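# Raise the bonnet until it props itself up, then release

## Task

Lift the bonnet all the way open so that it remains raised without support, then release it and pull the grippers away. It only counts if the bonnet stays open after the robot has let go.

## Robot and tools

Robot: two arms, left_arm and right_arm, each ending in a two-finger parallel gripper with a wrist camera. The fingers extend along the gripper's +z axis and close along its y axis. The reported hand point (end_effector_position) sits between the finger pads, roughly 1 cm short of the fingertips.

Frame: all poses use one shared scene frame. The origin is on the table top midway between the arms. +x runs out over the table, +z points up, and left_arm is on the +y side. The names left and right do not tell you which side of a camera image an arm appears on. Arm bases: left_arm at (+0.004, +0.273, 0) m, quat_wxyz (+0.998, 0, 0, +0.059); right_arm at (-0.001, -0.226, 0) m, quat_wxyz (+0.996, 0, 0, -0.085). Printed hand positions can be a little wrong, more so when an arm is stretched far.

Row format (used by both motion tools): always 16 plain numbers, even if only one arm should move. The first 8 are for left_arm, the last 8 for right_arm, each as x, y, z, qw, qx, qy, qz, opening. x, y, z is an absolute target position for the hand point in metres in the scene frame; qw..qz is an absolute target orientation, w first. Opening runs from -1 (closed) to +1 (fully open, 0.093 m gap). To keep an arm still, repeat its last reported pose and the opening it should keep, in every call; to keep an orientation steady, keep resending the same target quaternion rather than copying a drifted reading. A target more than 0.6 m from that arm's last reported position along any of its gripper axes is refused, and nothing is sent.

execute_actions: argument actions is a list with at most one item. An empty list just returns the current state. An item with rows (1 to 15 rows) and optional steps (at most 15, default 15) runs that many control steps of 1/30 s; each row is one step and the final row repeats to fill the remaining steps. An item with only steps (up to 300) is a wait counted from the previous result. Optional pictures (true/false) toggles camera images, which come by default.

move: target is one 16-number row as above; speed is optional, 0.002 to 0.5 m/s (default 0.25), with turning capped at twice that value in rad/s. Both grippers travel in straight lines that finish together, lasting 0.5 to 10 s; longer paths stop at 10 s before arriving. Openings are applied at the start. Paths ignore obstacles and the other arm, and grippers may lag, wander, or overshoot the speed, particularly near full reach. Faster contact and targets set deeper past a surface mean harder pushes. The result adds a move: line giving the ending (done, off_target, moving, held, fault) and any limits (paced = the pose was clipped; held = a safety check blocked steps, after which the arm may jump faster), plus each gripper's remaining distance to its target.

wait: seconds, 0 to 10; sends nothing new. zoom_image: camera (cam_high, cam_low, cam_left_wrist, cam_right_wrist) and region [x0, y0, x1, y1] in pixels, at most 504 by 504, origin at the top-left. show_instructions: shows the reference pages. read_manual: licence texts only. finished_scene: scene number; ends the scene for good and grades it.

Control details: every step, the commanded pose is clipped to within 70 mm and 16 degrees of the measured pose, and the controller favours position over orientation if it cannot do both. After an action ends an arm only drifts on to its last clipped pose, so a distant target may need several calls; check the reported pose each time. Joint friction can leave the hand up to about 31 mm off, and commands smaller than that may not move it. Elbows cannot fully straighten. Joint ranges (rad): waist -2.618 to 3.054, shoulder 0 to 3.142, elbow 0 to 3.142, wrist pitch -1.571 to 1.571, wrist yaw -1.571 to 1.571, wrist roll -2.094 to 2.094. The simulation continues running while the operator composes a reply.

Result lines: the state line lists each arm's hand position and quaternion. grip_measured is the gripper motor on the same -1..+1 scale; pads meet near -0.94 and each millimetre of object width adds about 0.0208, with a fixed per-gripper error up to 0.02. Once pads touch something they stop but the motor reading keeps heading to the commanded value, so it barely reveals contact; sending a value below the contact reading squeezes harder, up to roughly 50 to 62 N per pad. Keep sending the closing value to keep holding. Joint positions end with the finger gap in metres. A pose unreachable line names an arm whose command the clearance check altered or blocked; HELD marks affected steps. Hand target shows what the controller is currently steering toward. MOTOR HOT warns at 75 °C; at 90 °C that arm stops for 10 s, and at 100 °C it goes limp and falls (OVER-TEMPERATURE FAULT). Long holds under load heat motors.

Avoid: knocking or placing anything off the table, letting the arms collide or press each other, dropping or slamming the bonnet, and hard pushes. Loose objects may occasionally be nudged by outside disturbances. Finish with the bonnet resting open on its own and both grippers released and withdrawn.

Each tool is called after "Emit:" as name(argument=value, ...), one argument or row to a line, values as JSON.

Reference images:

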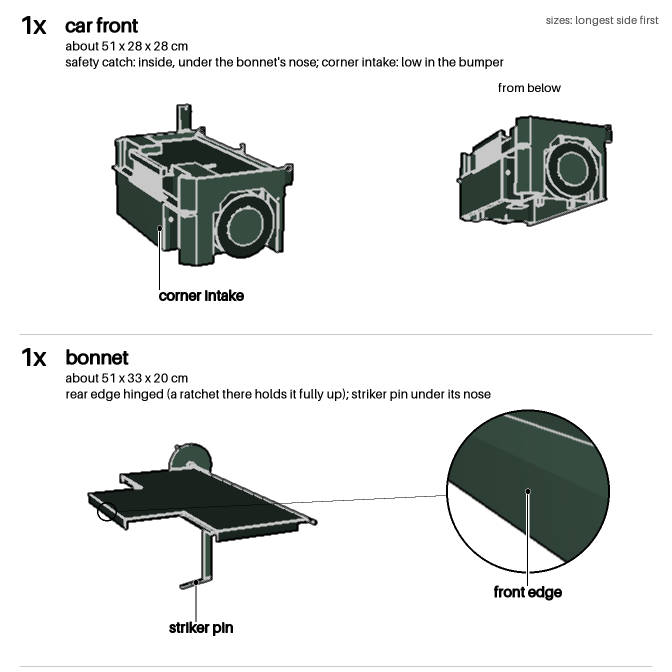

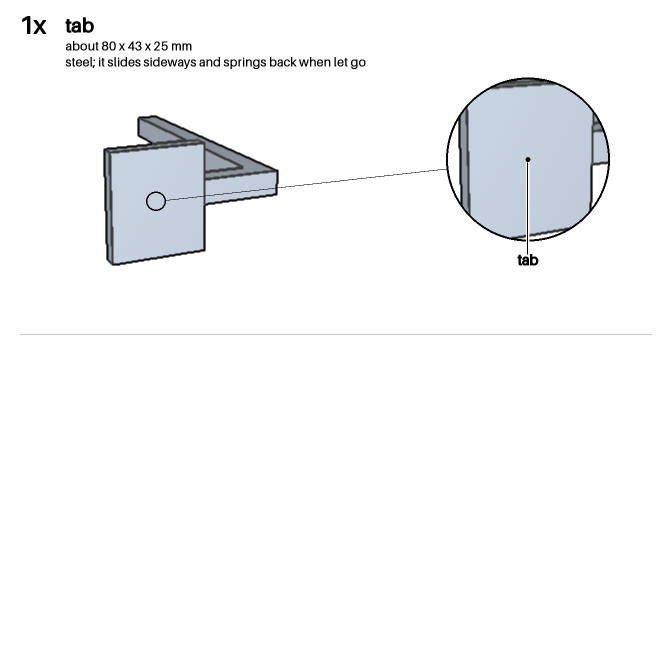

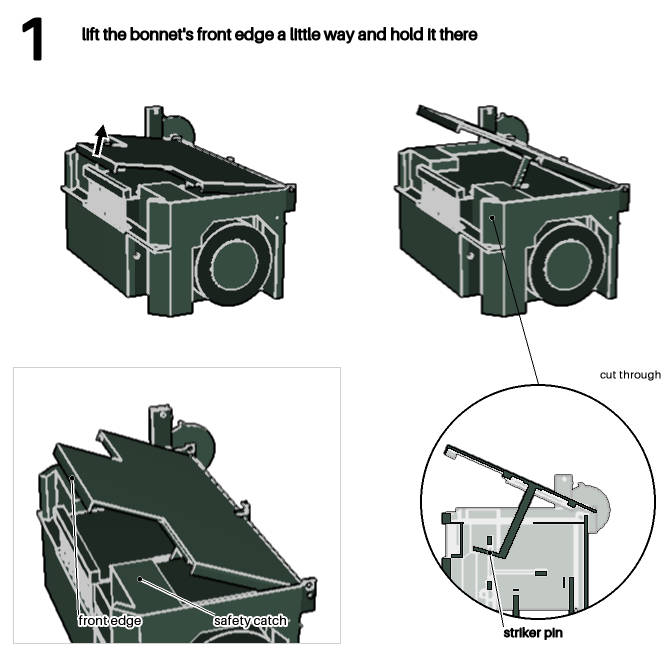

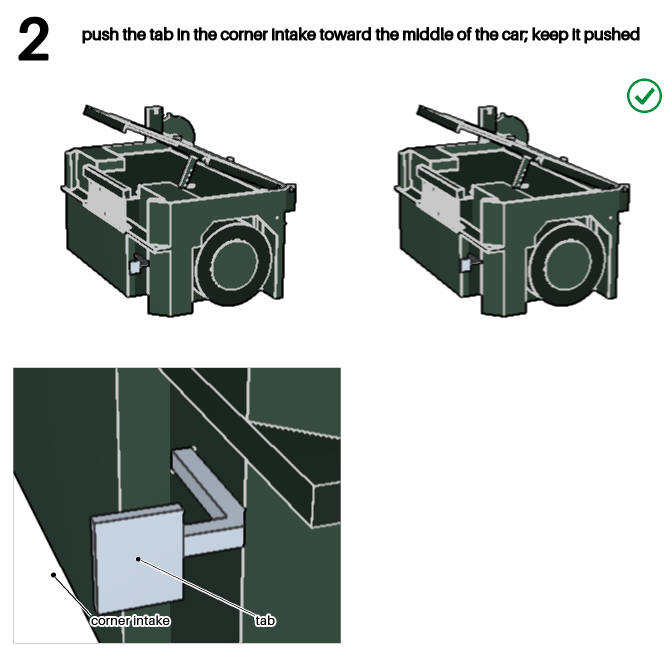

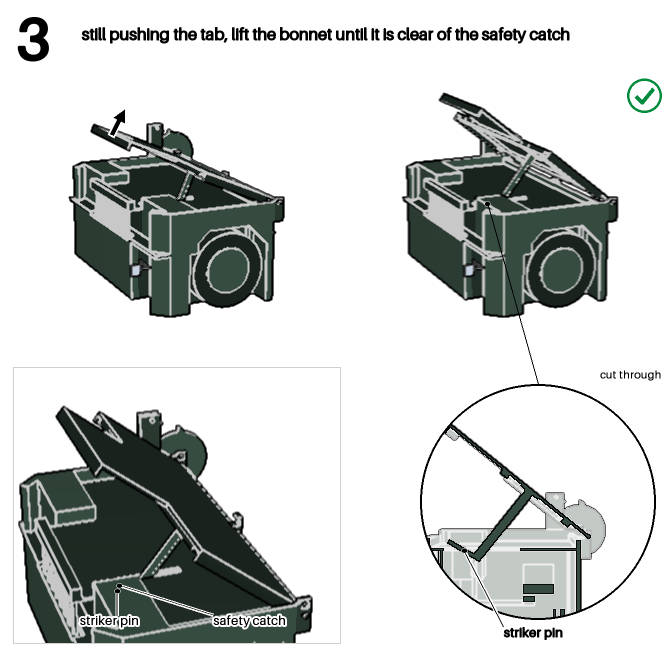

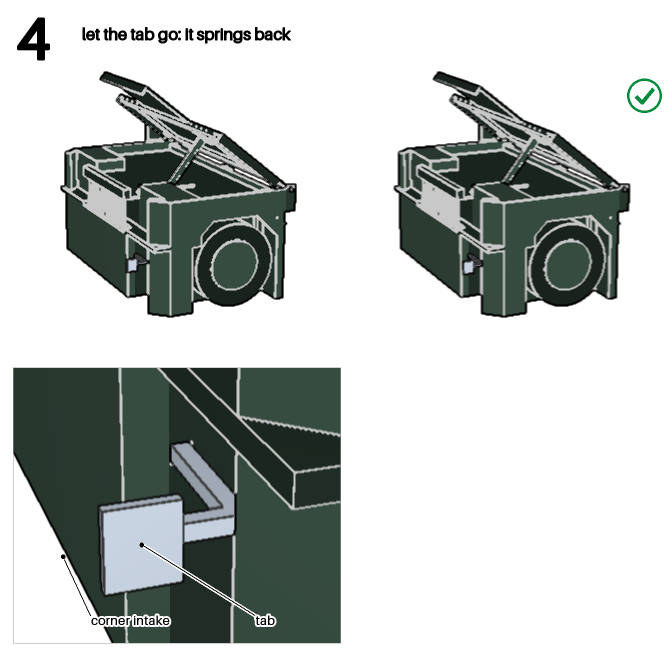

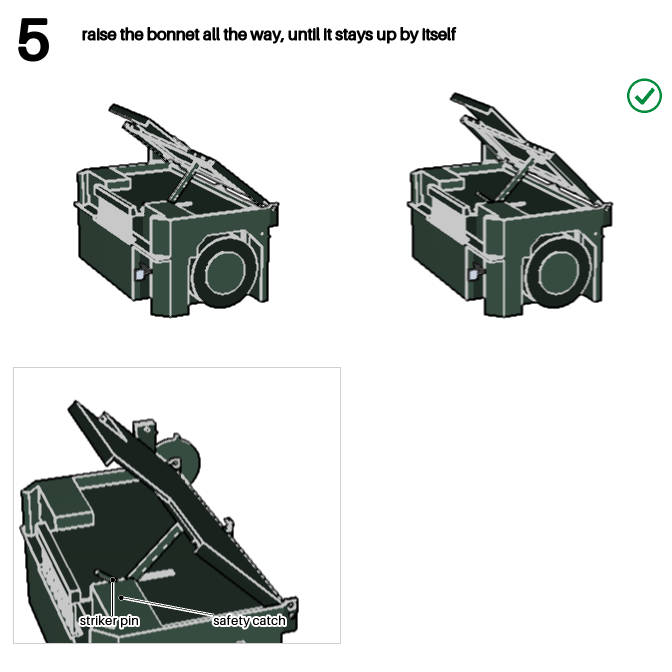

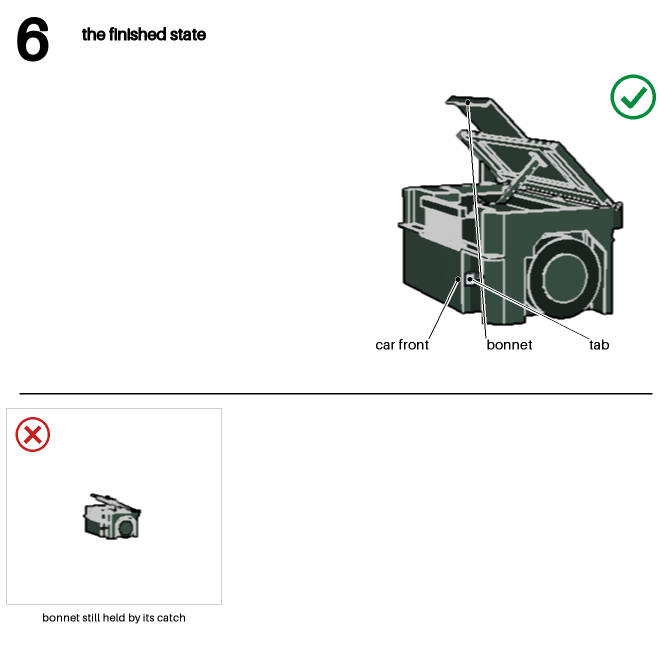

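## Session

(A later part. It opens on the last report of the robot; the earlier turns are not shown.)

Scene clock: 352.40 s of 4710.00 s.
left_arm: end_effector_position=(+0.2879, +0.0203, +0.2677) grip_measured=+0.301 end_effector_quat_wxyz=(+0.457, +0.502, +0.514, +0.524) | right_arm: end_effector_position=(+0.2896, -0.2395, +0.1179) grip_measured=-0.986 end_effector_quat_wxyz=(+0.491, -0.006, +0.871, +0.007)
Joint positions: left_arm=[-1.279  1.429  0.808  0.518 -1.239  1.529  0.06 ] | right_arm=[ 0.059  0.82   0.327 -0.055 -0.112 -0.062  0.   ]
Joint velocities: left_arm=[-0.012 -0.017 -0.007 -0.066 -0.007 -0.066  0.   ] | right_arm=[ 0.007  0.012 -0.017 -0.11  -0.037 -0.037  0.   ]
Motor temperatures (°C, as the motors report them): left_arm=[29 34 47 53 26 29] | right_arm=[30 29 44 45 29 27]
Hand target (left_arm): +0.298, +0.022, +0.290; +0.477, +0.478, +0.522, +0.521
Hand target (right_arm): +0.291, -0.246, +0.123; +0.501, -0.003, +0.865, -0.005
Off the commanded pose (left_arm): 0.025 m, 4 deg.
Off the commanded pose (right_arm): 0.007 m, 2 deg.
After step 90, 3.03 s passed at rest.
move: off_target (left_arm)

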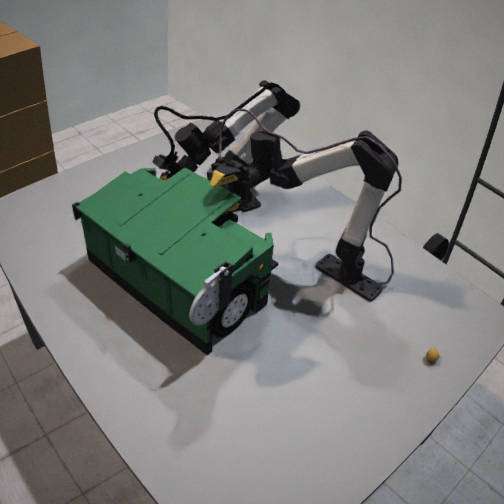

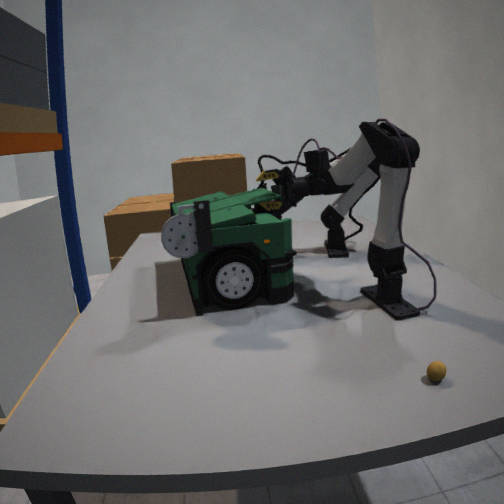

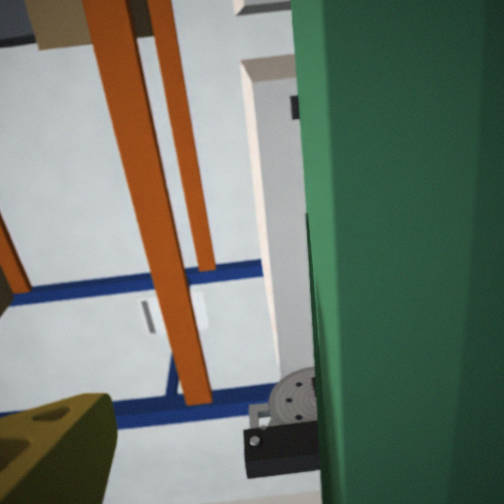

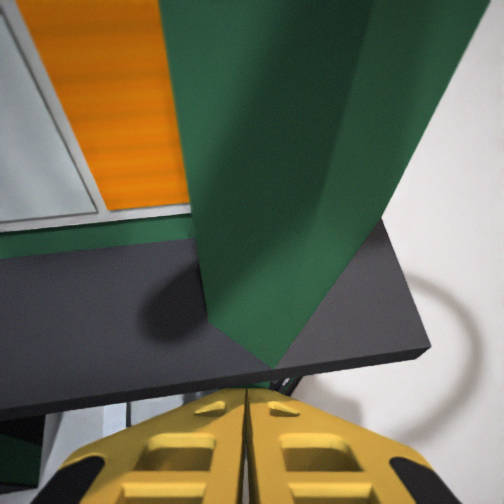

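Emit:
move(
  target=[0.30,0.02,0.29,0.477,0.477,0.521,0.521,0.3, 0.285,-0.24,0.088,0.5,0,0.866,0,-1],
  speed=0.05,
)

Emit:
move(
  target=[0.30,0.02,0.29,0.477,0.477,0.521,0.521,0.3, 0.285,-0.13,0.10,0.5,0,0.866,0,-1],
  speed=0.03,
)

Scene clock: 357.43 s of 4710.00 s.
left_arm: end_effector_position=(+0.2879, +0.0203, +0.2677) grip_measured=+0.301 end_effector_quat_wxyz=(+0.457, +0.502, +0.514, +0.524) | right_arm: end_effector_position=(+0.2865, -0.2413, +0.1000) grip_measured=-0.986 end_effector_quat_wxyz=(+0.512, -0.003, +0.859, -0.001)
Joint positions: left_arm=[-1.279  1.429  0.808  0.518 -1.239  1.529  0.06 ] | right_arm=[ 0.059  0.82   0.211  0.109 -0.099 -0.059  0.   ]
Joint velocities: left_arm=[ 0.002  0.022 -0.012  0.066  0.037 -0.037 -0.   ] | right_arm=[-0.002  0.002  0.012 -0.125 -0.095  0.007  0.   ]
Motor temperatures (°C, as the motors report them): left_arm=[29 34 47 53 26 29] | right_arm=[29 29 44 45 28 27]
Hand target (left_arm): +0.298, +0.022, +0.290; +0.477, +0.478, +0.522, +0.522
Hand target (right_arm): +0.284, -0.240, +0.088; +0.500, -0.000, +0.866, +0.000
Off the commanded pose (left_arm): 0.025 m, 4 deg.
Off the commanded pose (right_arm): 0.012 m, 2 deg.
After step 90, 0.83 s passed at rest.
move: off_target (left_arm, right_arm)

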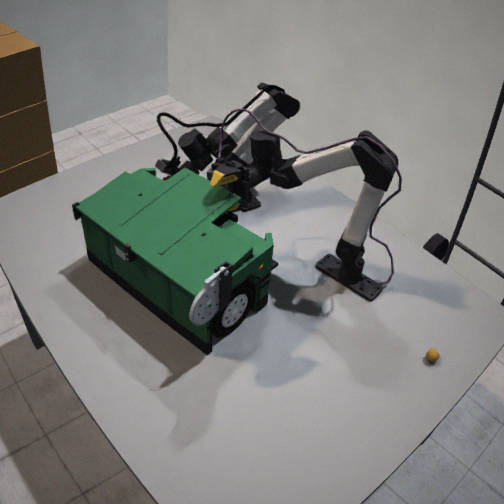

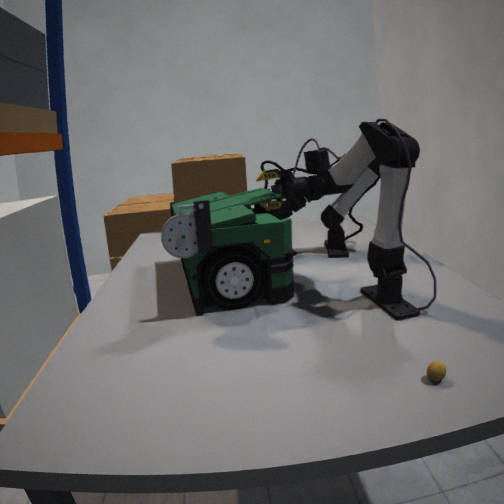

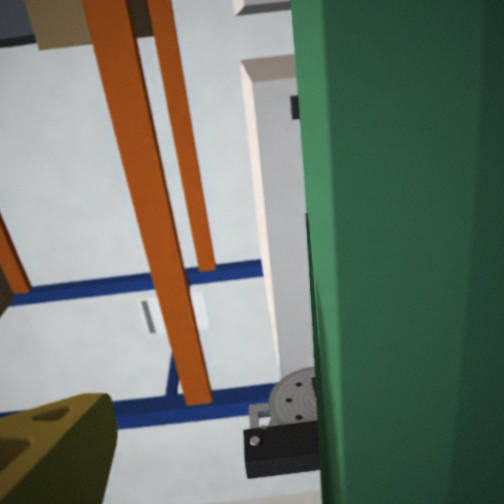

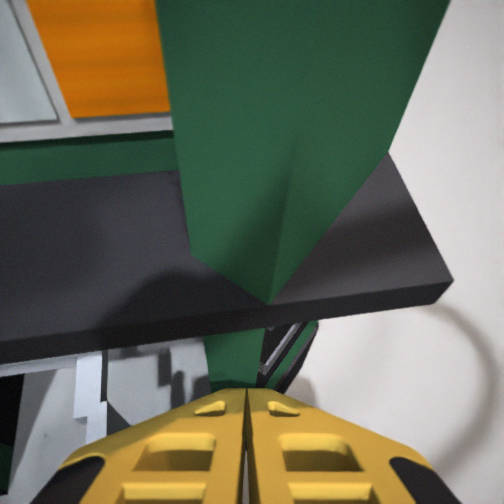

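Scene clock: 361.40 s of 4710.00 s.
left_arm: end_effector_position=(+0.2893, +0.0201, +0.2678) grip_measured=+0.301 end_effector_quat_wxyz=(+0.457, +0.505, +0.512, +0.524) | right_arm: end_effector_position=(+0.2737, -0.1547, +0.0880) grip_measured=-0.986 end_effector_quat_wxyz=(+0.487, +0.034, +0.872, -0.030)
Joint positions: left_arm=[-1.275  1.429  0.808  0.52  -1.23   1.537  0.06 ] | right_arm=[0.749 0.979 0.284 0.026 0.566 0.378 0.   ]
Joint velocities: left_arm=[-0.007  0.002 -0.002 -0.022 -0.007 -0.066  0.001] | right_arm=[ 0.012 -0.002 -0.007 -0.037  0.022 -0.081  0.   ]
Motor temperatures (°C, as the motors report them): left_arm=[29 34 47 52 26 29] | right_arm=[30 29 44 45 29 27]
Hand target (left_arm): +0.299, +0.022, +0.290; +0.477, +0.478, +0.522, +0.522
Hand target (right_arm): +0.280, -0.130, +0.100; +0.497, +0.004, +0.868, +0.005
Off the commanded pose (left_arm): 0.025 m, 4 deg.
Off the commanded pose (right_arm): 0.030 m, 5 deg.
move: off_target (left_arm, right_arm)

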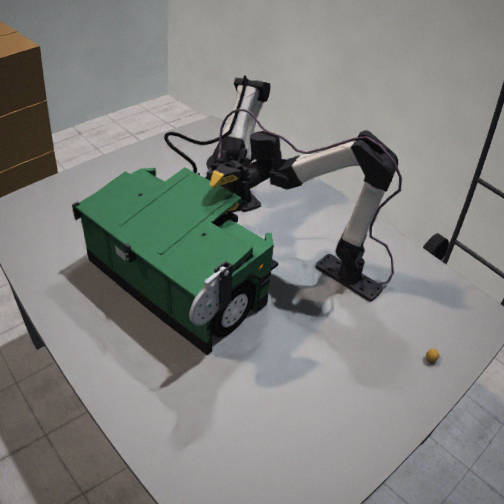

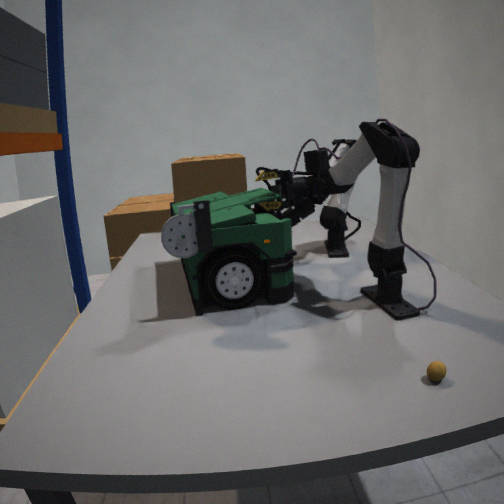

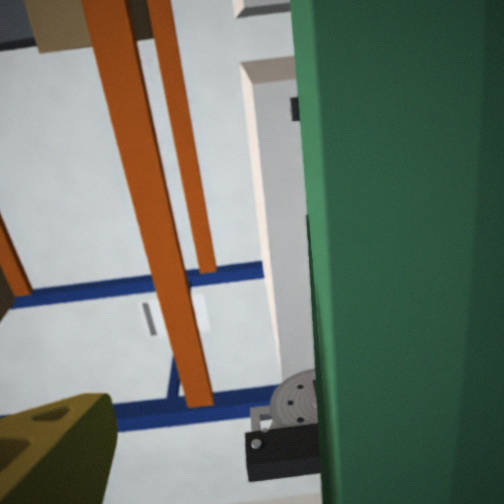

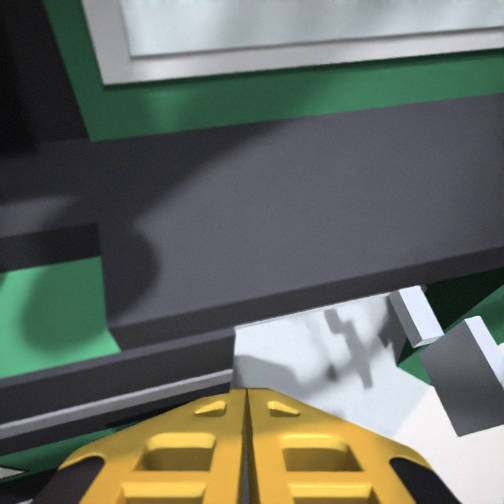

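Emit:
move(
  target=[0.30,0.02,0.29,0.477,0.477,0.521,0.521,0.3, 0.215,-0.19,0.105,0.5,0,0.866,0,-0.2],
  speed=0.1,
)

Emit:
move(
  target=[0.30,0.02,0.29,0.477,0.477,0.521,0.521,0.3, 0.235,-0.212,0.10,0.498,-0.075,0.863,0.044,-0.2],
  speed=0.06,
)

Scene clock: 373.27 s of 4710.00 s.
left_arm: end_effector_position=(+0.2892, +0.0204, +0.2677) grip_measured=+0.301 end_effector_quat_wxyz=(+0.458, +0.502, +0.514, +0.523) | right_arm: end_effector_position=(+0.2183, -0.1917, +0.1081) grip_measured=-0.202 end_effector_quat_wxyz=(+0.503, +0.006, +0.864, -0.003)
Joint positions: left_arm=[-1.275  1.429  0.808  0.519 -1.232  1.528  0.06 ] | right_arm=[ 0.634  0.319  0.218 -0.469  0.411  0.251  0.036]
Joint velocities: left_arm=[ 0.002 -0.002 -0.017 -0.051  0.037 -0.037 -0.001] | right_arm=[ 0.007  0.002  0.002  0.022 -0.037  0.022  0.001]
Motor temperatures (°C, as the motors report them): left_arm=[29 34 48 53 26 29] | right_arm=[30 29 45 44 29 27]
Hand target (left_arm): +0.298, +0.022, +0.290; +0.477, +0.478, +0.522, +0.521
Hand target (right_arm): +0.216, -0.191, +0.105; +0.500, -0.001, +0.866, -0.001
Off the commanded pose (left_arm): 0.025 m, 4 deg.
Off the commanded pose (right_arm): 0.005 m, 1 deg.
After step 90, 7.33 s passed at rest.
move: off_target (left_arm)

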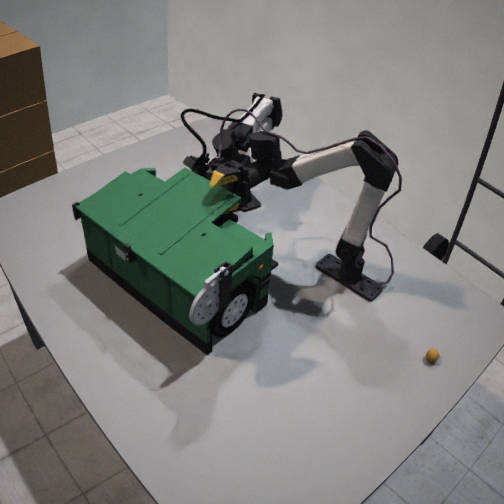

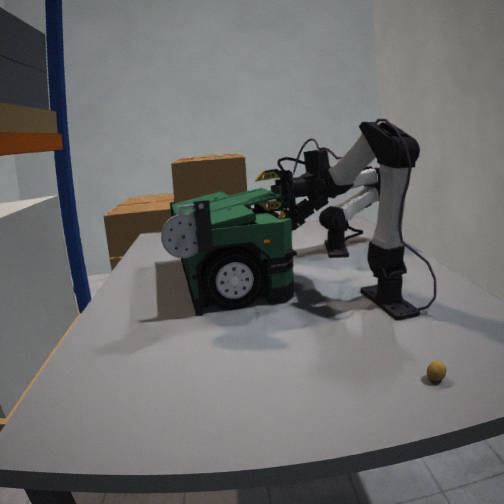

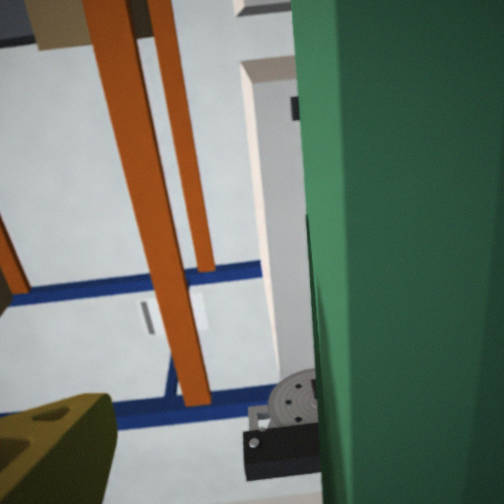

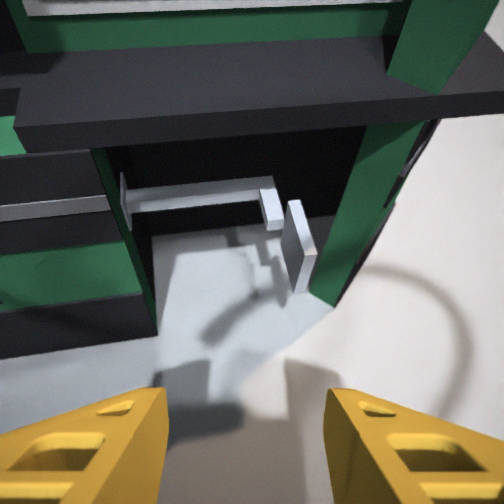

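Scene clock: 375.40 s of 4710.00 s.
left_arm: end_effector_position=(+0.2892, +0.0205, +0.2677) grip_measured=+0.301 end_effector_quat_wxyz=(+0.458, +0.502, +0.515, +0.523) | right_arm: end_effector_position=(+0.2346, -0.2124, +0.1099) grip_measured=-0.202 end_effector_quat_wxyz=(+0.507, -0.076, +0.858, +0.036)
Joint positions: left_arm=[-1.275  1.429  0.808  0.519 -1.232  1.527  0.06 ] | right_arm=[ 0.063  0.378  0.206 -0.349 -0.232 -0.147  0.036]
Joint velocities: left_arm=[-0.002  0.007 -0.002  0.051 -0.051 -0.007 -0.   ] | right_arm=[ 0.002 -0.007 -0.032  0.007 -0.022 -0.066 -0.   ]
Motor temperatures (°C, as the motors report them): left_arm=[29 34 48 53 26 29] | right_arm=[30 29 45 45 29 27]
Hand target (left_arm): +0.298, +0.022, +0.290; +0.477, +0.478, +0.522, +0.521
Hand target (right_arm): +0.235, -0.213, +0.101; +0.499, -0.077, +0.862, +0.039
Off the commanded pose (left_arm): 0.025 m, 4 deg.
Off the commanded pose (right_arm): 0.010 m, 1 deg.
move: off_target (left_arm)

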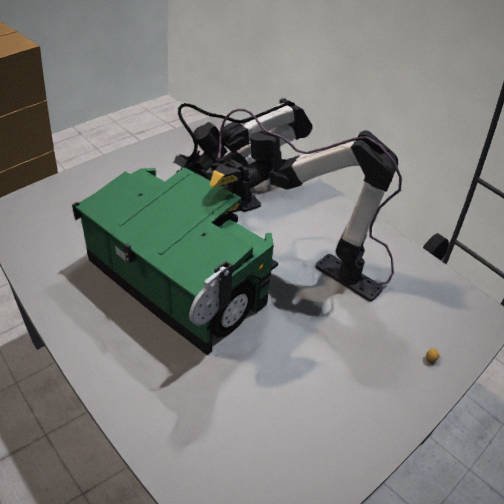

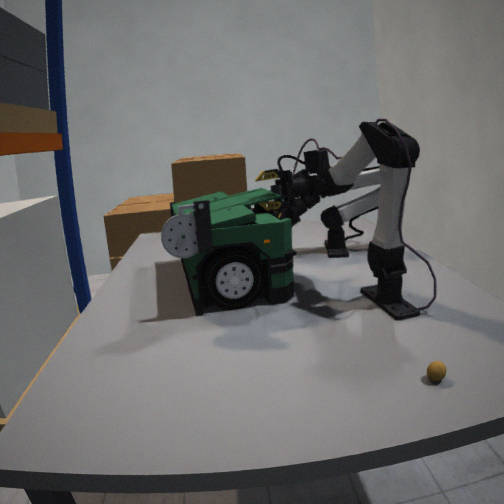

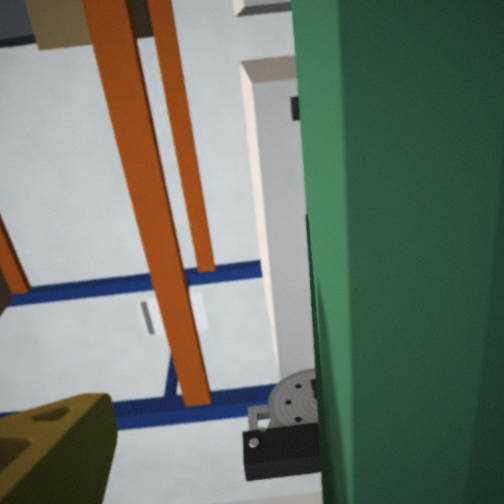

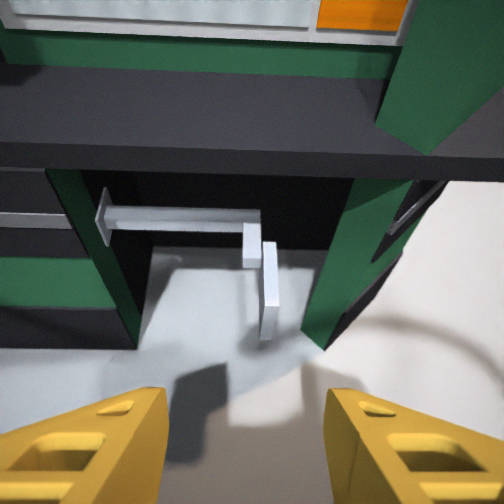

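Emit:
move(
  target=[0.30,0.02,0.29,0.477,0.477,0.521,0.521,0.3, 0.285,-0.212,0.088,0.498,-0.075,0.863,0.044,-0.2],
  speed=0.04,
)

Scene clock: 381.40 s of 4710.00 s.
left_arm: end_effector_position=(+0.2892, +0.0205, +0.2677) grip_measured=+0.301 end_effector_quat_wxyz=(+0.458, +0.502, +0.515, +0.523) | right_arm: end_effector_position=(+0.2837, -0.2126, +0.0921) grip_measured=-0.202 end_effector_quat_wxyz=(+0.501, -0.077, +0.861, +0.044)
Joint positions: left_arm=[-1.275  1.429  0.808  0.519 -1.232  1.527  0.06 ] | right_arm=[ 0.084  0.846  0.206  0.107 -0.228 -0.133  0.036]
Joint velocities: left_arm=[-0.007  0.002  0.017 -0.066 -0.081 -0.051 -0.001] | right_arm=[-0.007 -0.012 -0.007  0.022 -0.022 -0.007 -0.   ]
Motor temperatures (°C, as the motors report them): left_arm=[29 34 49 53 26 29] | right_arm=[30 29 44 45 28 27]
Hand target (left_arm): +0.298, +0.022, +0.290; +0.477, +0.478, +0.522, +0.521
Hand target (right_arm): +0.285, -0.211, +0.088; +0.498, -0.075, +0.863, +0.044
Off the commanded pose (left_arm): 0.025 m, 4 deg.
Off the commanded pose (right_arm): 0.004 m, 0 deg.
After step 90, 1.07 s passed at rest.
move: off_target (left_arm)

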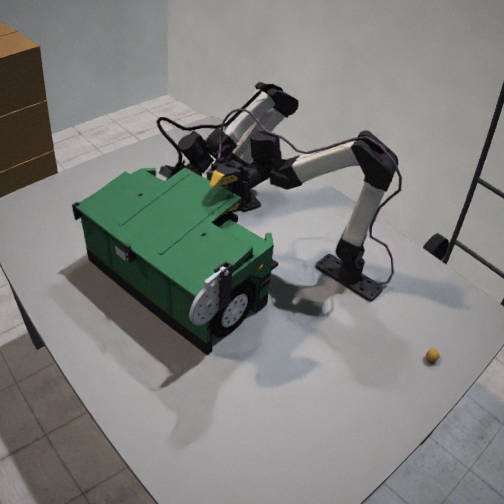

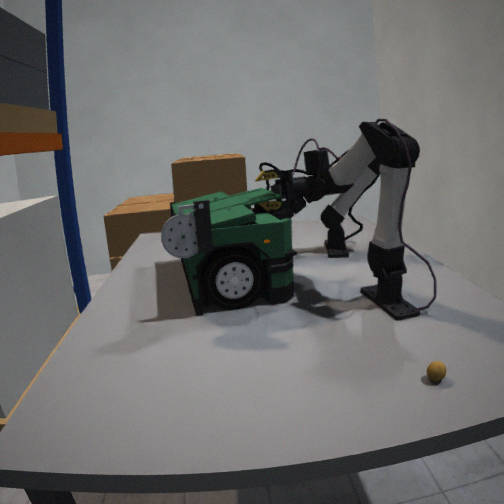

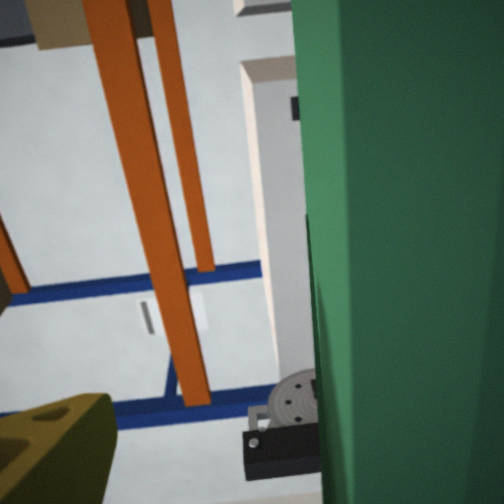

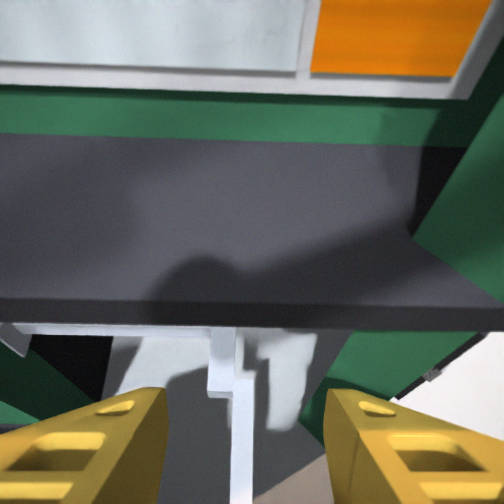

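Emit:
move(
  target=[0.30,0.02,0.29,0.477,0.477,0.521,0.521,0.3, 0.285,-0.212,0.088,0.498,-0.075,0.863,0.044,-1],
  speed=0.04,
)

Scene clock: 386.60 s of 4710.00 s.
left_arm: end_effector_position=(+0.2892, +0.0204, +0.2677) grip_measured=+0.301 end_effector_quat_wxyz=(+0.458, +0.502, +0.515, +0.522) | right_arm: end_effector_position=(+0.2839, -0.2119, +0.0923) grip_measured=-0.977 end_effector_quat_wxyz=(+0.501, -0.073, +0.861, +0.049)
Joint positions: left_arm=[-1.275  1.429  0.808  0.519 -1.232  1.527  0.06 ] | right_arm=[ 0.084  0.846  0.206  0.108 -0.231 -0.122  0.   ]
Joint velocities: left_arm=[ 0.012 -0.002  0.002 -0.007 -0.037 -0.007  0.   ] | right_arm=[ 0.012 -0.032 -0.002  0.037 -0.007 -0.066  0.   ]
Motor temperatures (°C, as the motors report them): left_arm=[29 34 49 53 26 29] | right_arm=[30 29 44 45 28 27]
Hand target (left_arm): +0.298, +0.022, +0.290; +0.477, +0.478, +0.522, +0.521
Hand target (right_arm): +0.285, -0.212, +0.088; +0.498, -0.075, +0.863, +0.044
Off the commanded pose (left_arm): 0.025 m, 4 deg.
Off the commanded pose (right_arm): 0.004 m, 1 deg.
After step 90, 1.17 s passed at rest.
move: off_target (left_arm)

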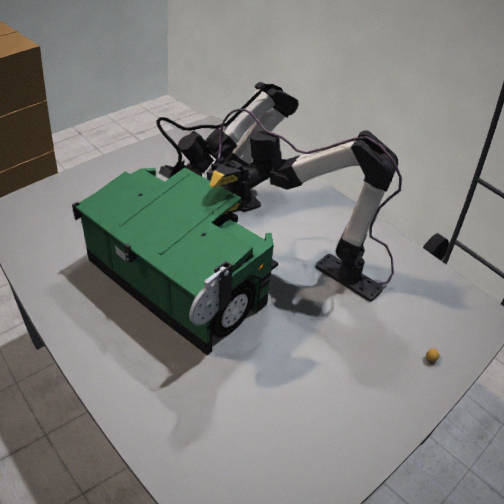

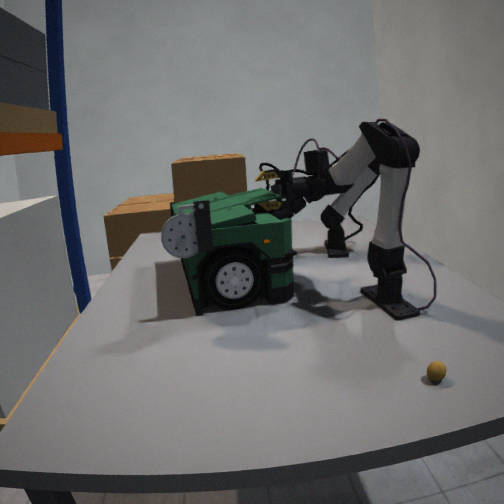

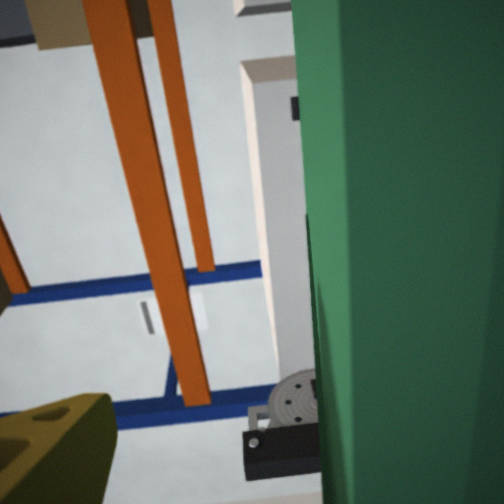

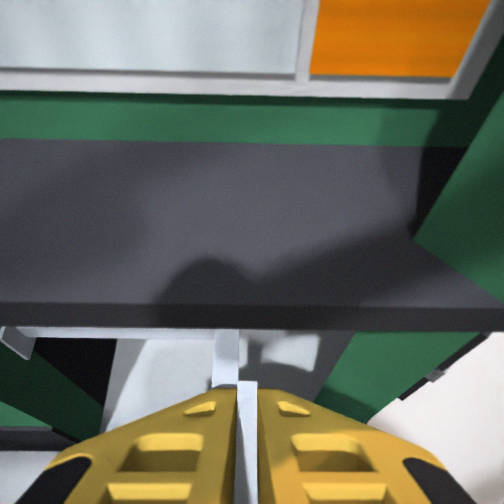

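Emit:
move(
  target=[0.30,0.02,0.29,0.477,0.477,0.521,0.521,0.3,0.28,-0.18,0.092,0.498,-0.075,0.863,0.044,-1],
  speed=0.03,
)

Scene clock: 397.53 s of 4710.00 s.
left_arm: end_effector_position=(+0.2922, +0.0210, +0.2681) grip_measured=+0.301 end_effector_quat_wxyz=(+0.456, +0.506, +0.510, +0.524) | right_arm: end_effector_position=(+0.2835, -0.2075, +0.0923) grip_measured=-0.977 end_effector_quat_wxyz=(+0.499, -0.043, +0.866, -0.008)
Joint positions: left_arm=[-1.263  1.429  0.808  0.524 -1.217  1.545  0.06 ] | right_arm=[ 0.27   0.828  0.206  0.095  0.059 -0.032  0.   ]
Joint velocities: left_arm=[-0.017 -0.007  0.017 -0.022 -0.022  0.022 -0.001] | right_arm=[ 0.017  0.027  0.007 -0.037  0.022 -0.007  0.   ]
Motor temperatures (°C, as the motors report them): left_arm=[29 34 49 53 26 29] | right_arm=[29 29 43 45 28 27]
Hand target (left_arm): +0.299, +0.022, +0.290; +0.477, +0.478, +0.522, +0.521
Hand target (right_arm): +0.279, -0.181, +0.092; +0.497, -0.074, +0.864, +0.045
Off the commanded pose (left_arm): 0.023 m, 4 deg.
Off the commanded pose (right_arm): 0.028 m, 7 deg.
After step 90, 6.60 s passed at rest.
move: off_target (left_arm, right_arm)

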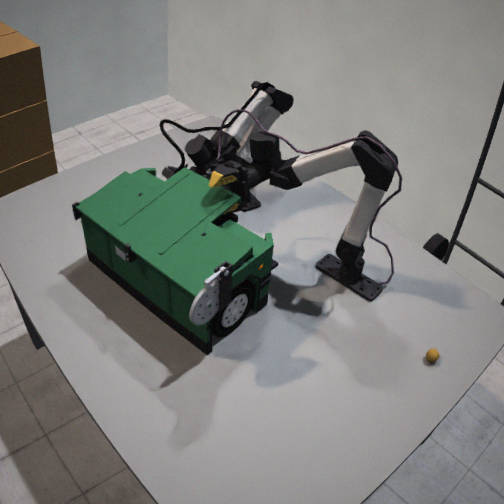

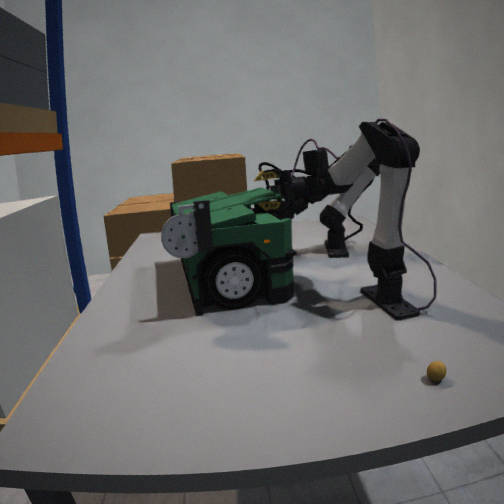

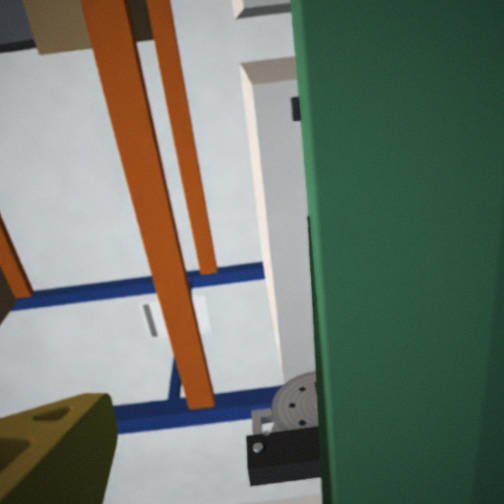

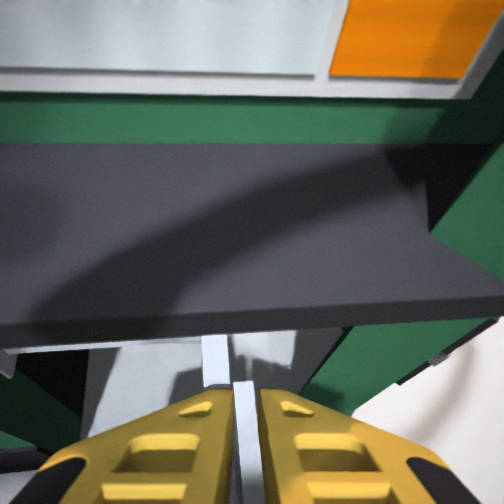

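Emit:
move(
  target=[0.30,0.02,0.29,0.477,0.477,0.521,0.521,0.3,0.275,-0.15,0.092,0.494,-0.112,0.855,0.11,-1],
  speed=0.03,
)

Scene clock: 409.03 s of 4710.00 s.
left_arm: end_effector_position=(+0.2932, +0.0217, +0.2698) grip_measured=+0.301 end_effector_quat_wxyz=(+0.458, +0.504, +0.511, +0.525) | right_arm: end_effector_position=(+0.2831, -0.2048, +0.0923) grip_measured=-0.977 end_effector_quat_wxyz=(+0.499, -0.044, +0.866, -0.002)
Joint positions: left_arm=[-1.26   1.429  0.808  0.537 -1.216  1.552  0.06 ] | right_arm=[ 0.274  0.826  0.206  0.093  0.049 -0.025  0.   ]
Joint velocities: left_arm=[ 0.002  0.002 -0.007 -0.022  0.022 -0.022 -0.   ] | right_arm=[ 0.007 -0.012  0.002 -0.037 -0.007  0.022  0.   ]
Motor temperatures (°C, as the motors report them): left_arm=[29 34 50 53 26 29] | right_arm=[30 29 43 45 29 27]
Hand target (left_arm): +0.299, +0.021, +0.290; +0.477, +0.478, +0.522, +0.521
Hand target (right_arm): +0.272, -0.156, +0.093; +0.490, -0.108, +0.858, +0.104
Off the commanded pose (left_arm): 0.021 m, 4 deg.
Off the commanded pose (right_arm): 0.055 m, 15 deg.
After step 90, 3.67 s passed at rest.
move: off_target (left_arm, right_arm)

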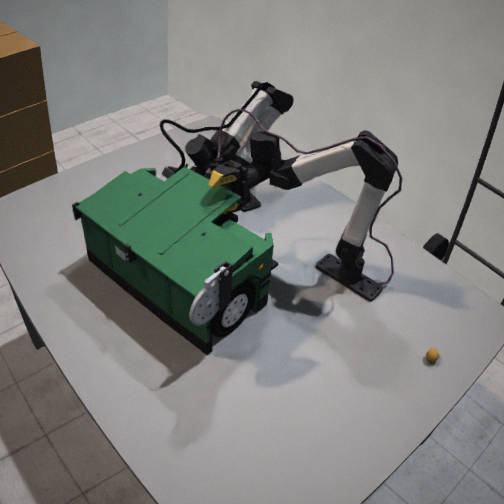

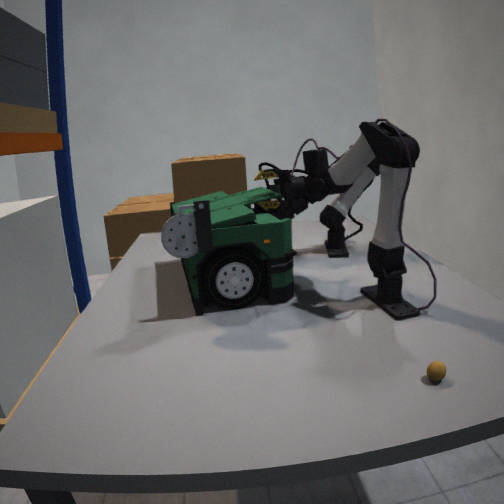

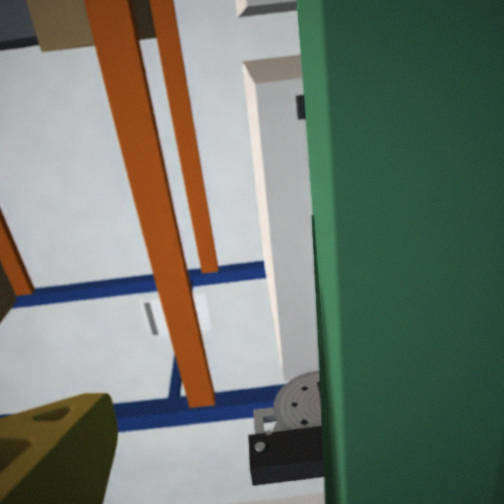

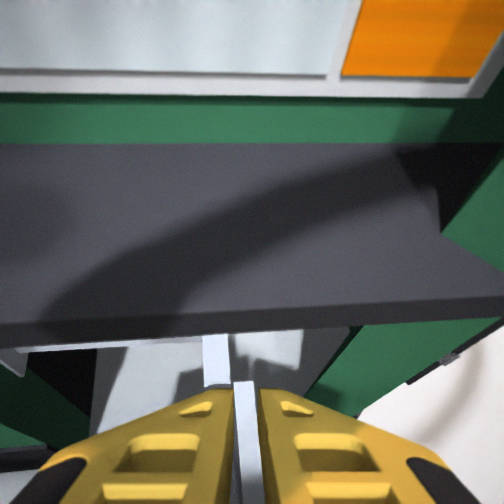

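Emit:
move(
  target=[0.295,0.02,0.255,0.477,0.477,0.521,0.521,0.3,0.275,-0.15,0.092,0.494,-0.112,0.855,0.11,-1],
  speed=0.02,
)

Scene clock: 424.40 s of 4710.00 s.
left_arm: end_effector_position=(+0.2954, +0.0175, +0.2667) grip_measured=+0.301 end_effector_quat_wxyz=(+0.488, +0.472, +0.524, +0.515) | right_arm: end_effector_position=(+0.2832, -0.2049, +0.0923) grip_measured=-0.977 end_effector_quat_wxyz=(+0.499, -0.044, +0.866, -0.001)
Joint positions: left_arm=[-1.26   1.48   0.78   0.716 -1.221  1.56   0.06 ] | right_arm=[ 0.272  0.826  0.206  0.093  0.046 -0.025  0.   ]
Joint velocities: left_arm=[ 0.002 -0.007 -0.007  0.007  0.081 -0.007 -0.   ] | right_arm=[ 0.002  0.002  0.012  0.051 -0.007  0.051  0.   ]
Motor temperatures (°C, as the motors report them): left_arm=[29 34 49 52 26 29] | right_arm=[31 29 43 44 31 27]
Hand target (left_arm): +0.295, +0.020, +0.255; +0.477, +0.478, +0.522, +0.521
Hand target (right_arm): +0.272, -0.156, +0.093; +0.490, -0.109, +0.858, +0.104
Off the commanded pose (left_arm): 0.012 m, 2 deg.
Off the commanded pose (right_arm): 0.056 m, 15 deg.
After step 90, 5.57 s passed at rest.
move: off_target (left_arm, right_arm)

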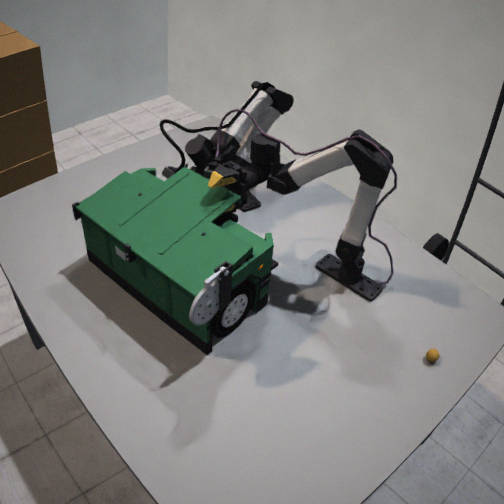

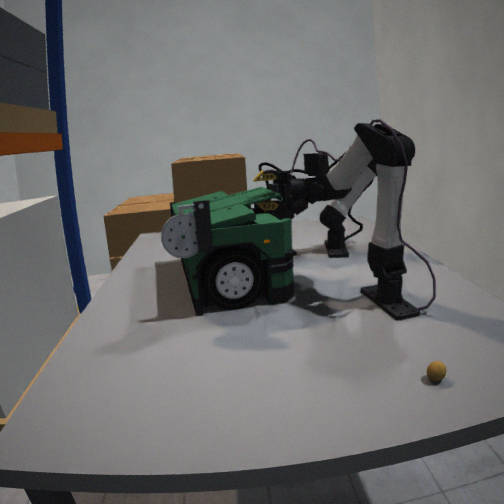

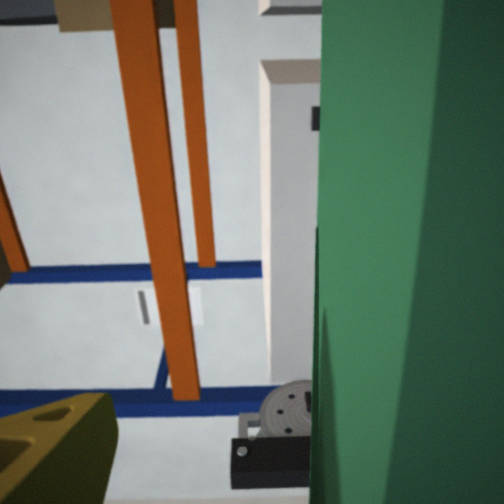

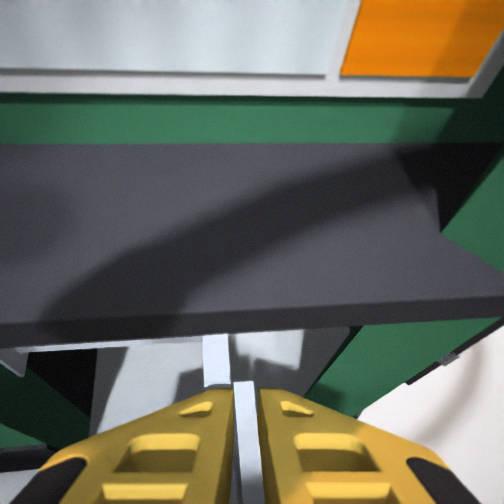

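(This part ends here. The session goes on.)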